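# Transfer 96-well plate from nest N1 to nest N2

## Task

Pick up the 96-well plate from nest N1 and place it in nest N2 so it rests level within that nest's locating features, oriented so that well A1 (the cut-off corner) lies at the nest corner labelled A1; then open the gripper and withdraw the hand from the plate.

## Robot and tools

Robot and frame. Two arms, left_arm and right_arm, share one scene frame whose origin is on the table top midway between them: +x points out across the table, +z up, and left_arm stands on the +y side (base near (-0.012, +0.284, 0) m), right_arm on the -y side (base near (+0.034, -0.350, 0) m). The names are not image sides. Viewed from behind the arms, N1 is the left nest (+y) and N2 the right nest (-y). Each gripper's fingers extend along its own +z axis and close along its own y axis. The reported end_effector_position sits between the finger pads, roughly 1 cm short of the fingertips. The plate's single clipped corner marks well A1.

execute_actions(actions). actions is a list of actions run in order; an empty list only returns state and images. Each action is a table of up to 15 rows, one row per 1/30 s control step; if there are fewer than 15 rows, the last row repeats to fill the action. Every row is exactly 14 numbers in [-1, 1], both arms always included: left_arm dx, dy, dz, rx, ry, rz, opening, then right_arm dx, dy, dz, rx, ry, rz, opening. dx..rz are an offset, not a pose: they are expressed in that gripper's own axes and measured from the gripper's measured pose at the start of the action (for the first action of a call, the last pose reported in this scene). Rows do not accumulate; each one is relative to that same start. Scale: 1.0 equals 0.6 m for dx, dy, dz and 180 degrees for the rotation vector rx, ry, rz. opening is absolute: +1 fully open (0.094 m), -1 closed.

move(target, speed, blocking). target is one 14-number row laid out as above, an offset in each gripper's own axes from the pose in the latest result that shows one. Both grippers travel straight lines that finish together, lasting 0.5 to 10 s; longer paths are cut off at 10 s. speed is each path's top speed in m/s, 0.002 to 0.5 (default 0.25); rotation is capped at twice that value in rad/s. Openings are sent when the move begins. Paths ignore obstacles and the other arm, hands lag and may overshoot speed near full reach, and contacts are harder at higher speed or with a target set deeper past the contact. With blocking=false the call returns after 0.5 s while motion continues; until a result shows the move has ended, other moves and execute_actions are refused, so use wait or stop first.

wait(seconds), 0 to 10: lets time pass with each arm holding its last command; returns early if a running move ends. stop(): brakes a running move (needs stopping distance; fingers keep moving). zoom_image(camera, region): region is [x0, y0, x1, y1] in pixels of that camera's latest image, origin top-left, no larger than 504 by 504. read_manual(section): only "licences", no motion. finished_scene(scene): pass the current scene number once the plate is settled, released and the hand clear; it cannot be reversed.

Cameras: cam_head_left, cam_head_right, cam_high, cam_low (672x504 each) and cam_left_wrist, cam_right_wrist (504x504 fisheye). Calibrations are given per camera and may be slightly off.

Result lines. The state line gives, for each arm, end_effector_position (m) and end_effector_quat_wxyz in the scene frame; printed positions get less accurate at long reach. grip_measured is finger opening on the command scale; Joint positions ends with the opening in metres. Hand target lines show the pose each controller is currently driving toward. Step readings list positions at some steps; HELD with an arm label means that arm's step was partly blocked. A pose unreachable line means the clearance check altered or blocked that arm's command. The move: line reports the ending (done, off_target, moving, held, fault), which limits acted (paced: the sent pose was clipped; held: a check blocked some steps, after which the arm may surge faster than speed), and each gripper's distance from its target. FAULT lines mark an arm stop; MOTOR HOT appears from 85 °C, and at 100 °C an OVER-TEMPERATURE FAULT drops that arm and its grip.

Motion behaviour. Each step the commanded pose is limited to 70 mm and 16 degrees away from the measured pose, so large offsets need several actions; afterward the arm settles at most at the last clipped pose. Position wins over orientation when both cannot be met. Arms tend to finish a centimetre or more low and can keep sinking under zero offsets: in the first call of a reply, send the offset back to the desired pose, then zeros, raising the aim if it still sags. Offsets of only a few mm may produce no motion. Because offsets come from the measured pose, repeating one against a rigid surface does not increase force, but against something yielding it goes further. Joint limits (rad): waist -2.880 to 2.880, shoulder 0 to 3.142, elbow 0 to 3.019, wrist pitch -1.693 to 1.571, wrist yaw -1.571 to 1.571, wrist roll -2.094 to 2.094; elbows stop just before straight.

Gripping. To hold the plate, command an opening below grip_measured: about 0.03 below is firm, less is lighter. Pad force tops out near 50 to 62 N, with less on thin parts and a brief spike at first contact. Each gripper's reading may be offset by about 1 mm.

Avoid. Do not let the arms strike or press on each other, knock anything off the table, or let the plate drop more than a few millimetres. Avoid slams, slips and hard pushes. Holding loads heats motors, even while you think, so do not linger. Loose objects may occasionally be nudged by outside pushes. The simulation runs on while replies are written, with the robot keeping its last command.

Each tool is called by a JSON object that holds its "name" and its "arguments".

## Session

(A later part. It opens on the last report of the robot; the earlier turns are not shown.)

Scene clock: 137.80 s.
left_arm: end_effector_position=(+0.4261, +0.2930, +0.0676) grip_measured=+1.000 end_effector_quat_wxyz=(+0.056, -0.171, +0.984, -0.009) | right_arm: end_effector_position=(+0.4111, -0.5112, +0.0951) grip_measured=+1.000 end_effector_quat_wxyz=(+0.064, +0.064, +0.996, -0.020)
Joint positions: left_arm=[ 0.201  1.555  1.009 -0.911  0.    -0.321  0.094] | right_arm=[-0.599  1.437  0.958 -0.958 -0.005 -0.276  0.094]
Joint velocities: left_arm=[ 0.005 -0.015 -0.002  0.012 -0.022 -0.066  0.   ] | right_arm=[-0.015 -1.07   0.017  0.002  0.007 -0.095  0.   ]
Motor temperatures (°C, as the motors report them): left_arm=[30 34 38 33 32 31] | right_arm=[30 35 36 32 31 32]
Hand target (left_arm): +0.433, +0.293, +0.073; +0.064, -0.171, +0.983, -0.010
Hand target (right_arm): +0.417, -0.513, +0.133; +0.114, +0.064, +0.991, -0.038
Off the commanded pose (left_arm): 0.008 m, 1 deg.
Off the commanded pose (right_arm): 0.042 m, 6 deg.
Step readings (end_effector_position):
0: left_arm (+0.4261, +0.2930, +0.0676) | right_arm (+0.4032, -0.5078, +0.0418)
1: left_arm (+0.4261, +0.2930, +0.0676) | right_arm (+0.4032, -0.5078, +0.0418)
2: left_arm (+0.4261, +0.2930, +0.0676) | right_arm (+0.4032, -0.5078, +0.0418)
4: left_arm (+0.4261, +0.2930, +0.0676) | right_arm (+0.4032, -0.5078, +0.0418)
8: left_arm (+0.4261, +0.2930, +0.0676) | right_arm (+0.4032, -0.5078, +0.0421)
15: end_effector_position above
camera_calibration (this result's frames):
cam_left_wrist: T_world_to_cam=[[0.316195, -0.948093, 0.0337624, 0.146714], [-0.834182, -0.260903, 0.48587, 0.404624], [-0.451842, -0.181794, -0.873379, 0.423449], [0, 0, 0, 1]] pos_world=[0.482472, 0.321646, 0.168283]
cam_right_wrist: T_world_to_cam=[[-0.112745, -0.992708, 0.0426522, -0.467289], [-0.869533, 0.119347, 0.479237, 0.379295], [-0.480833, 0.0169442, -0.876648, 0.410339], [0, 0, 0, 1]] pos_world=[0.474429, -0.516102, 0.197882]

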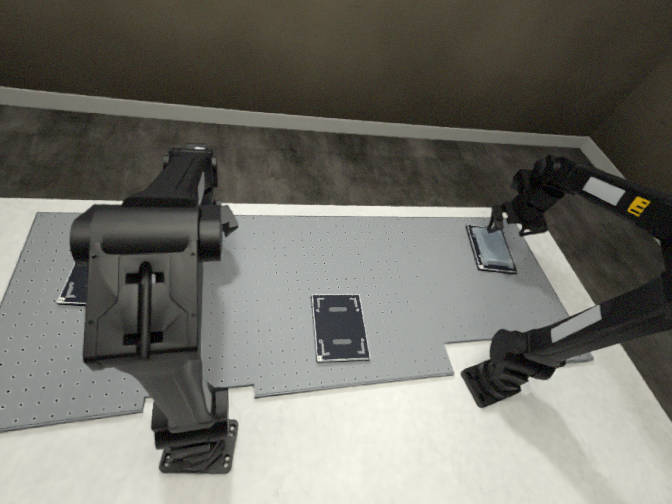

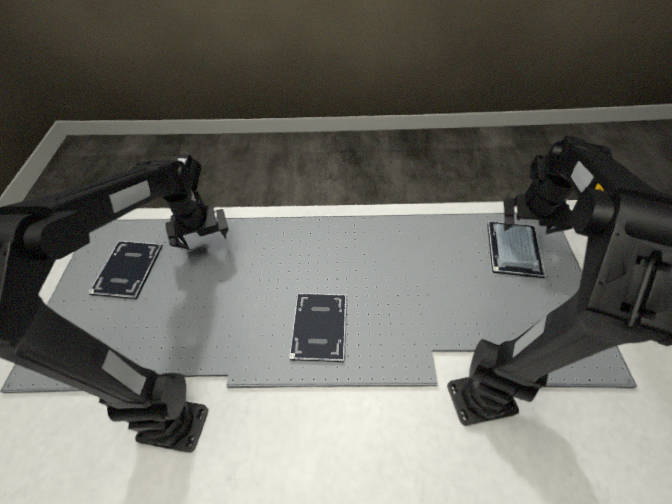

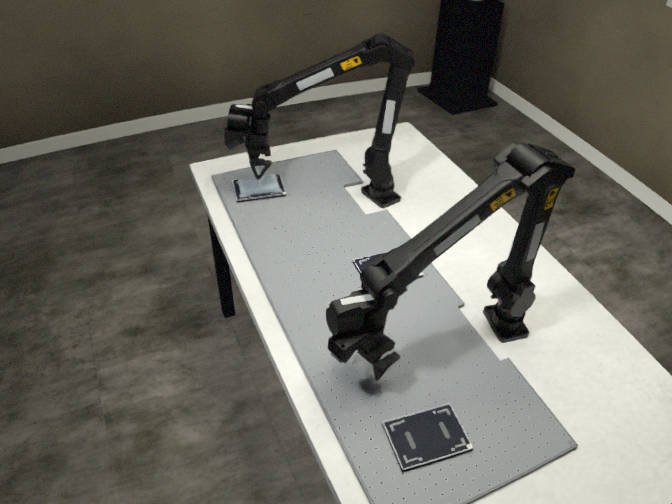

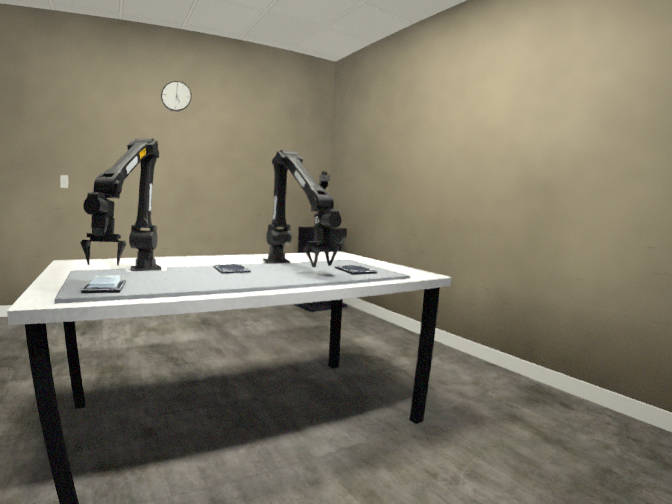

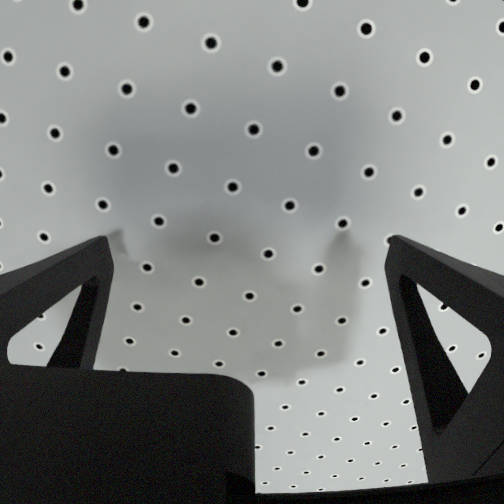

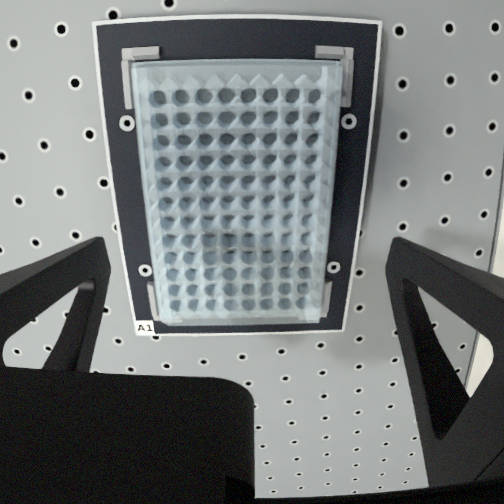

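{"name": "execute_actions", "arguments": {"actions": []}}

Scene clock: 138.27 s.
left_arm: end_effector_position=(+0.4261, +0.2930, +0.0676) grip_measured=+1.000 end_effector_quat_wxyz=(+0.056, -0.171, +0.984, -0.009) | right_arm: end_effector_position=(+0.4128, -0.5119, +0.1342) grip_measured=+1.000 end_effector_quat_wxyz=(+0.112, +0.064, +0.991, -0.037)
Joint positions: left_arm=[ 0.201  1.555  1.009 -0.911  0.    -0.321  0.094] | right_arm=[-0.599  1.337  0.958 -0.956 -0.005 -0.276  0.094]
Joint velocities: left_arm=[-0.005  0.005 -0.012  0.002 -0.066  0.007  0.   ] | right_arm=[ 0.005 -0.005  0.022  0.002 -0.037  0.007  0.   ]
Motor temperatures (°C, as the motors report them): left_arm=[30 34 38 33 32 31] | right_arm=[30 35 36 32 31 32]
Hand target (left_arm): +0.433, +0.293, +0.073; +0.064, -0.171, +0.983, -0.010
Hand target (right_arm): +0.417, -0.513, +0.133; +0.114, +0.064, +0.991, -0.038
Off the commanded pose (left_arm): 0.008 m, 1 deg.
Off the commanded pose (right_arm): 0.006 m, 0 deg.
camera_calibration (this result's frames):
cam_left_wrist: T_world_to_cam=[[0.316195, -0.948093, 0.0337624, 0.146714], [-0.834182, -0.260903, 0.48587, 0.404624], [-0.451842, -0.181794, -0.873379, 0.423449], [0, 0, 0, 1]] pos_world=[0.482472, 0.321646, 0.168283]
cam_right_wrist: T_world_to_cam=[[-0.118076, -0.990423, 0.0715574, -0.470008], [-0.910151, 0.136759, 0.391052, 0.399631], [-0.397093, -0.0189544, -0.917583, 0.398059], [0, 0, 0, 1]] pos_world=[0.466295, -0.512615, 0.242608]

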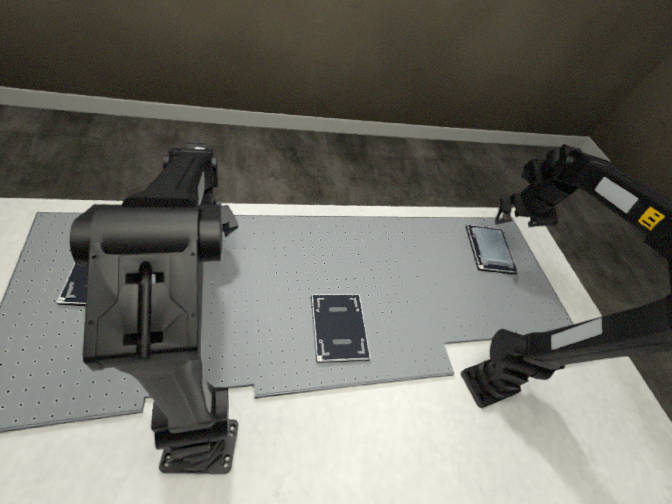

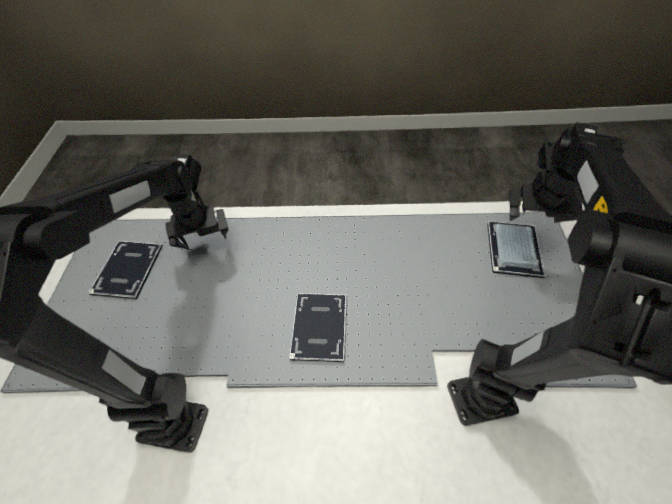

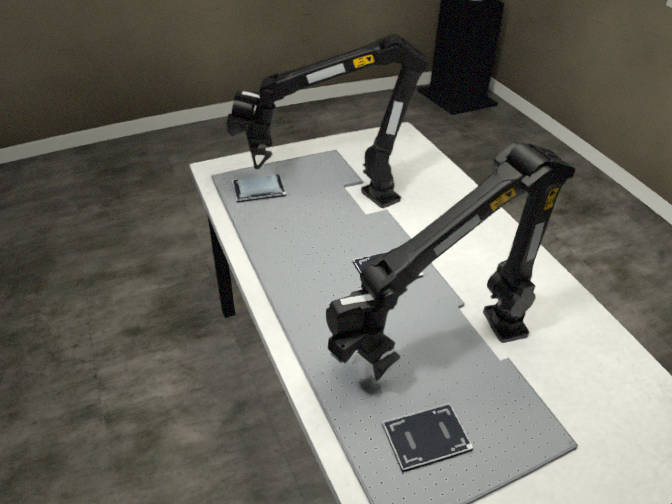

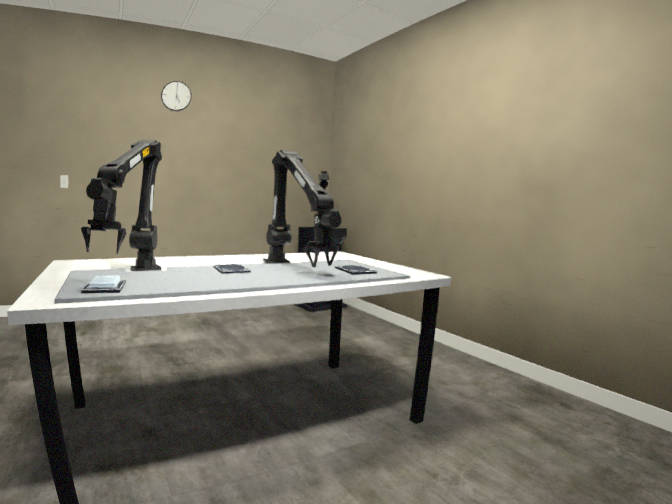

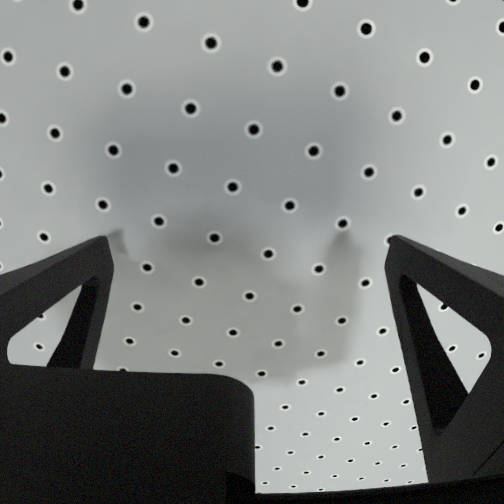

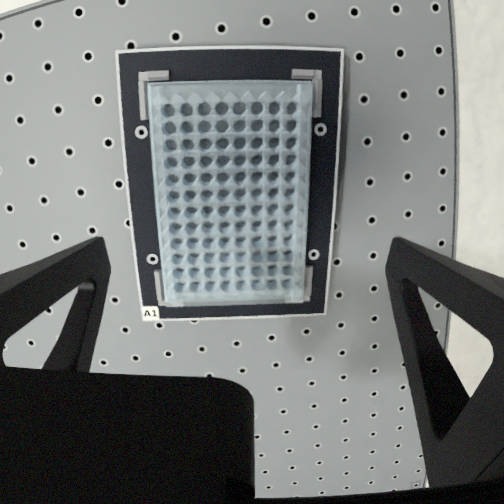

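{"name": "zoom_image", "arguments": {"camera": "cam_right_wrist", "region": [125, 55, 225, 145]}}

{"name": "zoom_image", "arguments": {"camera": "cam_right_wrist", "region": [240, 55, 340, 145]}}

{"name": "zoom_image", "arguments": {"camera": "cam_right_wrist", "region": [130, 240, 230, 330]}}

{"name": "zoom_image", "arguments": {"camera": "cam_right_wrist", "region": [240, 240, 340, 330]}}

Region (125, 55, 225, 145) of cam_right_wrist's 504x504 image, scaled by 5.040, with more detail than that image has; it fills the top 454 rows of this view, and the rest is white.

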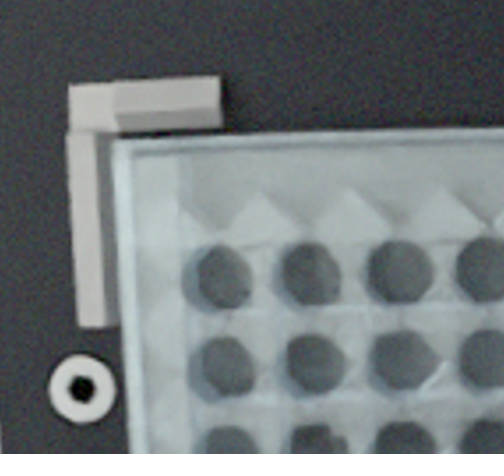

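Region (240, 55, 340, 145) of cam_right_wrist's 504x504 image, scaled by 5.040, with more detail than that image has; it fills the top 454 rows of this view, and the rest is white.

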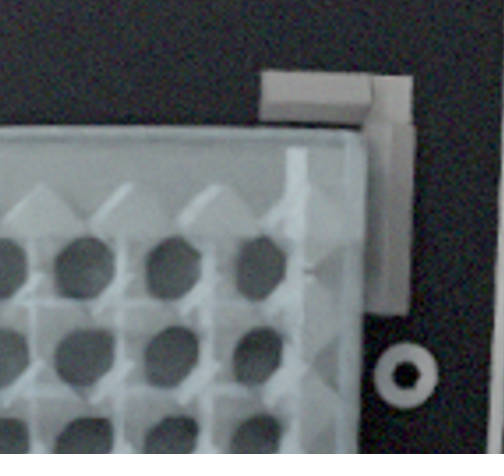

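Region (130, 240, 230, 330) of cam_right_wrist's 504x504 image, scaled by 5.040, with more detail than that image has; it fills the top 454 rows of this view, and the rest is white.

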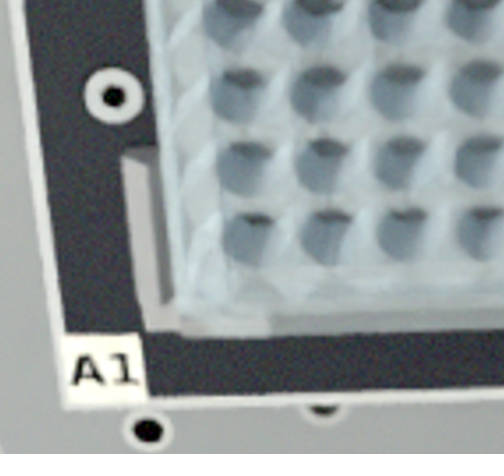

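Region (240, 240, 340, 330) of cam_right_wrist's 504x504 image, scaled by 5.040, with more detail than that image has; it fills the top 454 rows of this view, and the rest is white.

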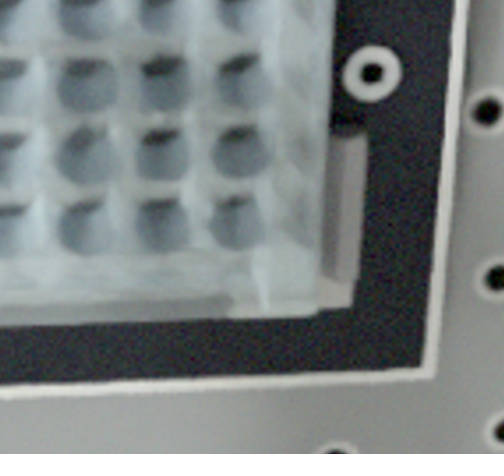

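{"name": "zoom_image", "arguments": {"camera": "cam_right_wrist", "region": [135, 65, 185, 125]}}

{"name": "zoom_image", "arguments": {"camera": "cam_right_wrist", "region": [278, 65, 328, 125]}}

{"name": "zoom_image", "arguments": {"camera": "cam_right_wrist", "region": [148, 258, 198, 318]}}

{"name": "zoom_image", "arguments": {"camera": "cam_right_wrist", "region": [272, 255, 322, 315]}}

Region (135, 65, 185, 125) of cam_right_wrist's 504x504 image, scaled by 8.400, with more detail than that image has.

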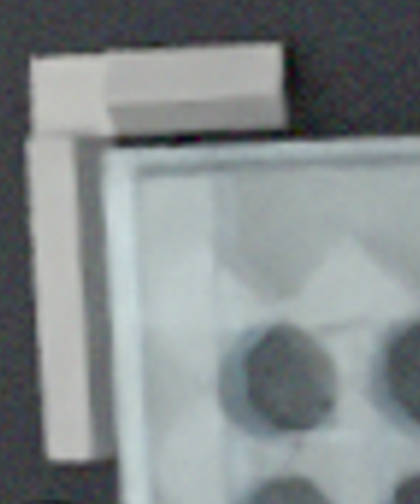

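Region (278, 65, 328, 125) of cam_right_wrist's 504x504 image, scaled by 8.400, with more detail than that image has.

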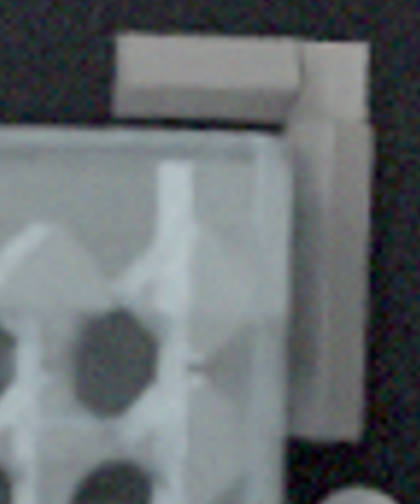

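Region (148, 258, 198, 318) of cam_right_wrist's 504x504 image, scaled by 8.400, with more detail than that image has.

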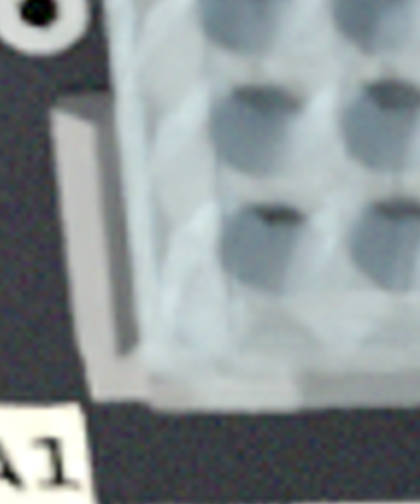

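Region (272, 255, 322, 315) of cam_right_wrist's 504x504 image, scaled by 8.400, with more detail than that image has.

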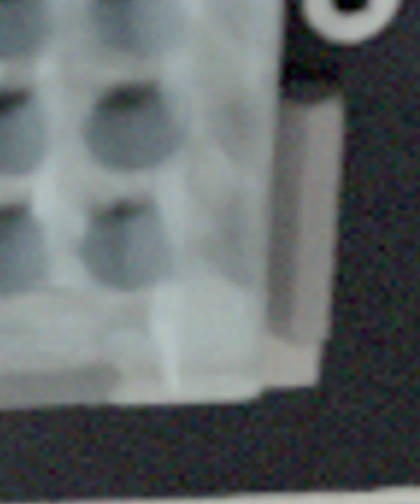

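{"name": "execute_actions", "arguments": {"actions": [[[-0.0113,-0.0035,-0.0071,0.0015,-0.0045,0,1,-0.0098,-0.0028,-0.0102,0.0016,-0.0055,0,1],[-0.0113,-0.0035,-0.0071,0.0015,-0.0045,0,1,-0.011,-0.003,-0.0159,0.0023,-0.0083,0,1],[-0.0113,-0.0035,-0.0071,0.0015,-0.0045,0,1,-0.0126,-0.0035,-0.0242,0.0035,-0.0122,0,1],[-0.0113,-0.0035,-0.0071,0.0015,-0.0045,0,1,-0.0145,-0.0039,-0.0344,0.0049,-0.0171,0,1],[-0.0113,-0.0035,-0.0071,0.0015,-0.0045,0,1,-0.0164,-0.0044,-0.0459,0.0064,-0.0227,0,1],[-0.0113,-0.0035,-0.0071,0.0015,-0.0045,0,1,-0.0183,-0.0049,-0.0581,0.0081,-0.0285,0,1],[-0.0113,-0.0035,-0.0071,0.0015,-0.0045,0,1,-0.0198,-0.0052,-0.0697,0.0096,-0.034,0,1],[-0.0113,-0.0035,-0.0071,0.0015,-0.0045,0,1,-0.021,-0.0055,-0.08,0.011,-0.0389,0,1],[-0.0113,-0.0035,-0.0071,0.0015,-0.0045,0,1,-0.0218,-0.0057,-0.0885,0.0121,-0.0429,0,1],[-0.0113,-0.0035,-0.0071,0.0015,-0.0045,0,1,-0.0224,-0.0059,-0.0949,0.013,-0.0459,0,1],[-0.0113,-0.0035,-0.0071,0.0015,-0.0045,0,1,-0.0228,-0.006,-0.0988,0.0135,-0.0478,0,1],[-0.0113,-0.0035,-0.0071,0.0015,-0.0045,0,1,-0.0229,-0.006,-0.1001,0.0137,-0.0484,0,1]]]}}

{"name": "zoom_image", "arguments": {"camera": "cam_right_wrist", "region": [100, 60, 360, 340]}}

Scene clock: 142.33 s.
left_arm: end_effector_position=(+0.4261, +0.2930, +0.0676) grip_measured=+1.000 end_effector_quat_wxyz=(+0.056, -0.171, +0.984, -0.009) | right_arm: end_effector_position=(+0.4079, -0.5098, +0.1949) grip_measured=+1.000 end_effector_quat_wxyz=(+0.184, +0.063, +0.979, -0.062)
Joint positions: left_arm=[ 0.201  1.555  1.009 -0.911  0.    -0.321  0.094] | right_arm=[-0.599  1.181  0.958 -0.956 -0.005 -0.276  0.094]
Joint velocities: left_arm=[-0.024 -0.005 -0.002  0.002 -0.037  0.022  0.   ] | right_arm=[ 0.005 -0.093  0.002 -0.017  0.066 -0.022  0.   ]
Motor temperatures (°C, as the motors report them): left_arm=[30 34 39 33 32 31] | right_arm=[30 35 36 32 31 32]
Hand target (left_arm): +0.433, +0.293, +0.073; +0.064, -0.171, +0.983, -0.010
Hand target (right_arm): +0.413, -0.512, +0.196; +0.185, +0.063, +0.979, -0.063
Off the commanded pose (left_arm): 0.008 m, 1 deg.
Off the commanded pose (right_arm): 0.005 m, 0 deg.
Step readings (end_effector_position):
0: left_arm (+0.4261, +0.2930, +0.0676) | right_arm (+0.4128, -0.5119, +0.1342)
1: left_arm (+0.4261, +0.2930, +0.0676) | right_arm (+0.4128, -0.5119, +0.1342)
2: left_arm (+0.4261, +0.2930, +0.0676) | right_arm (+0.4128, -0.5119, +0.1342)
4: left_arm (+0.4261, +0.2930, +0.0676) | right_arm (+0.4128, -0.5119, +0.1357)
8: left_arm (+0.4261, +0.2930, +0.0676) | right_arm (+0.4122, -0.5117, +0.1536)
15: end_effector_position above
camera_calibration (this result's frames):
cam_left_wrist: T_world_to_cam=[[0.316195, -0.948093, 0.0337624, 0.146714], [-0.834182, -0.260903, 0.48587, 0.404624], [-0.451842, -0.181794, -0.873379, 0.423449], [0, 0, 0, 1]] pos_world=[0.482472, 0.321646, 0.168283]
cam_right_wrist: T_world_to_cam=[[-0.131441, -0.984694, 0.114464, -0.472836], [-0.956061, 0.15644, 0.24794, 0.427839], [-0.262051, -0.0768452, -0.96199, 0.375839], [0, 0, 0, 1]] pos_world=[0.44538, -0.503649, 0.309598]

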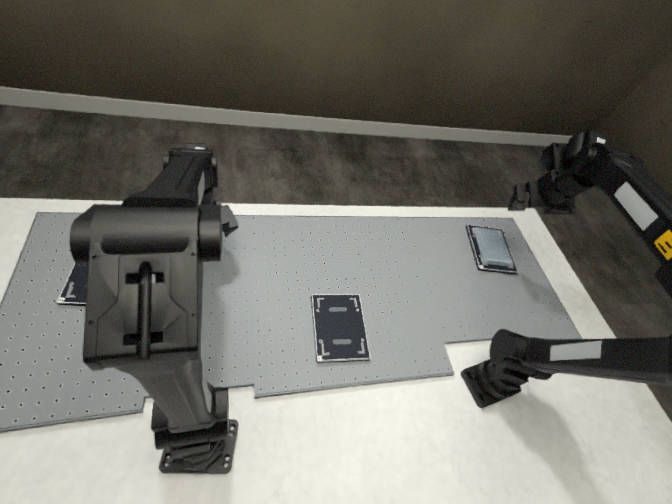

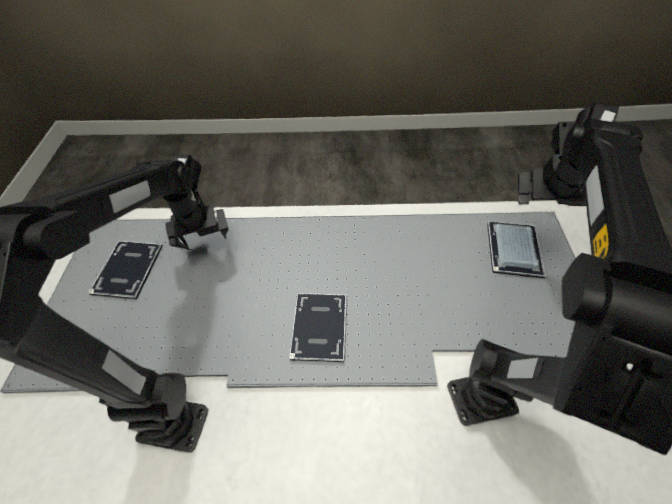

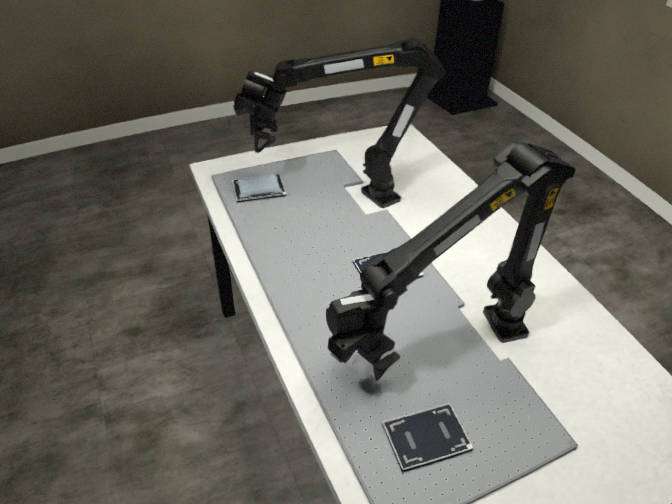

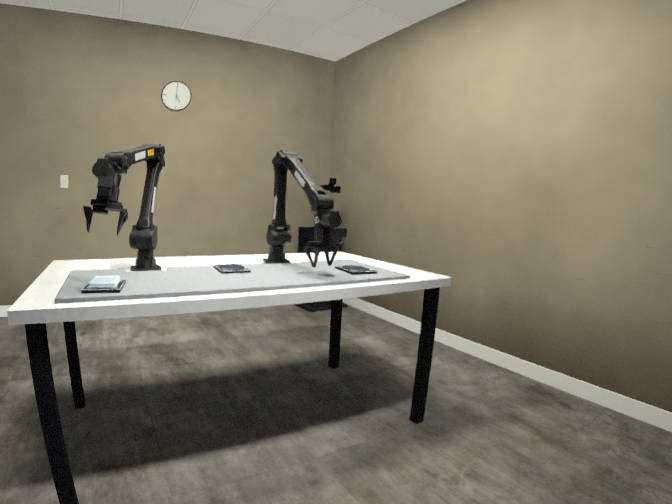

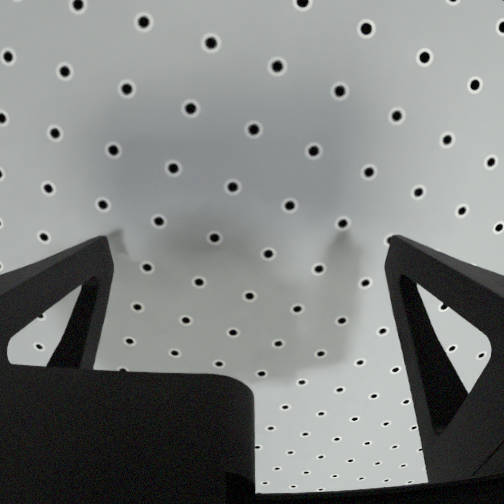

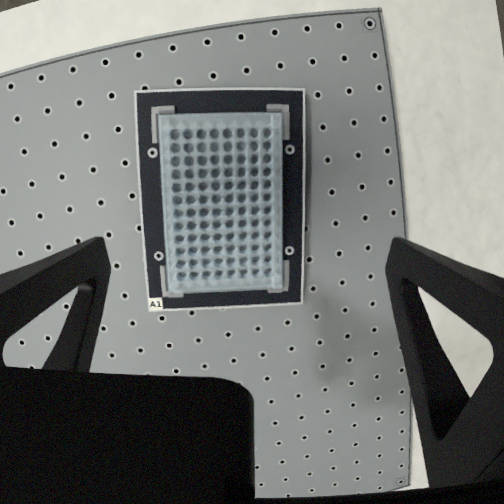

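Region (100, 60, 360, 340) of cam_right_wrist's 504x504 image, scaled by 1.800, with more detail than that image has; it fills the left 468 columns of this view, and the rest is white.

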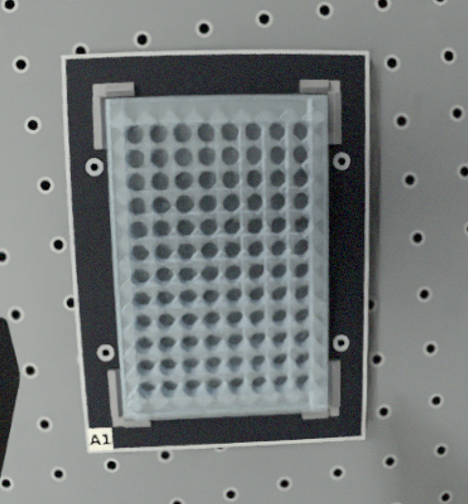

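{"name": "zoom_image", "arguments": {"camera": "cam_right_wrist", "region": [145, 260, 205, 315]}}

{"name": "zoom_image", "arguments": {"camera": "cam_right_wrist", "region": [245, 95, 305, 150]}}

Region (145, 260, 205, 315) of cam_right_wrist's 504x504 image, scaled by 8.400, with more detail than that image has; it fills the top 462 rows of this view, and the rest is white.

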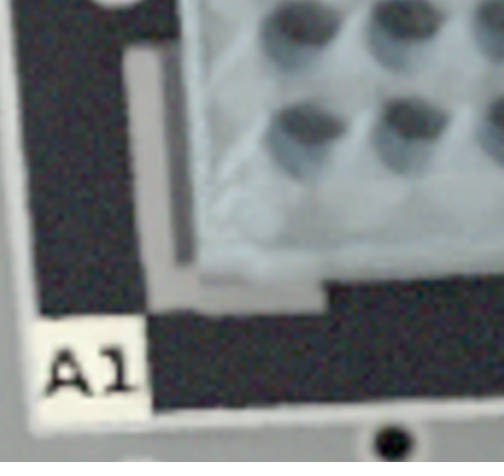

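Region (245, 95, 305, 150) of cam_right_wrist's 504x504 image, scaled by 8.400, with more detail than that image has; it fills the top 462 rows of this view, and the rest is white.

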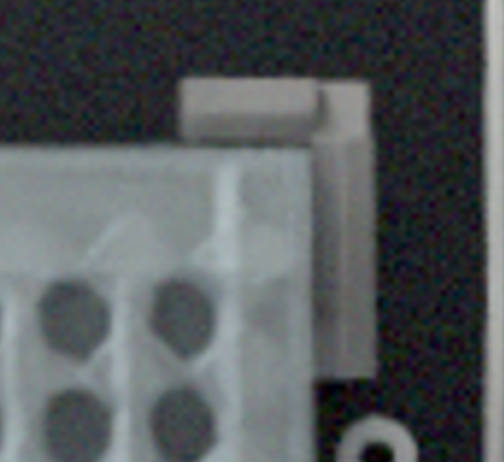

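{"name": "finished_scene", "arguments": {"scene": 2}}

The scene is finished: the task was done.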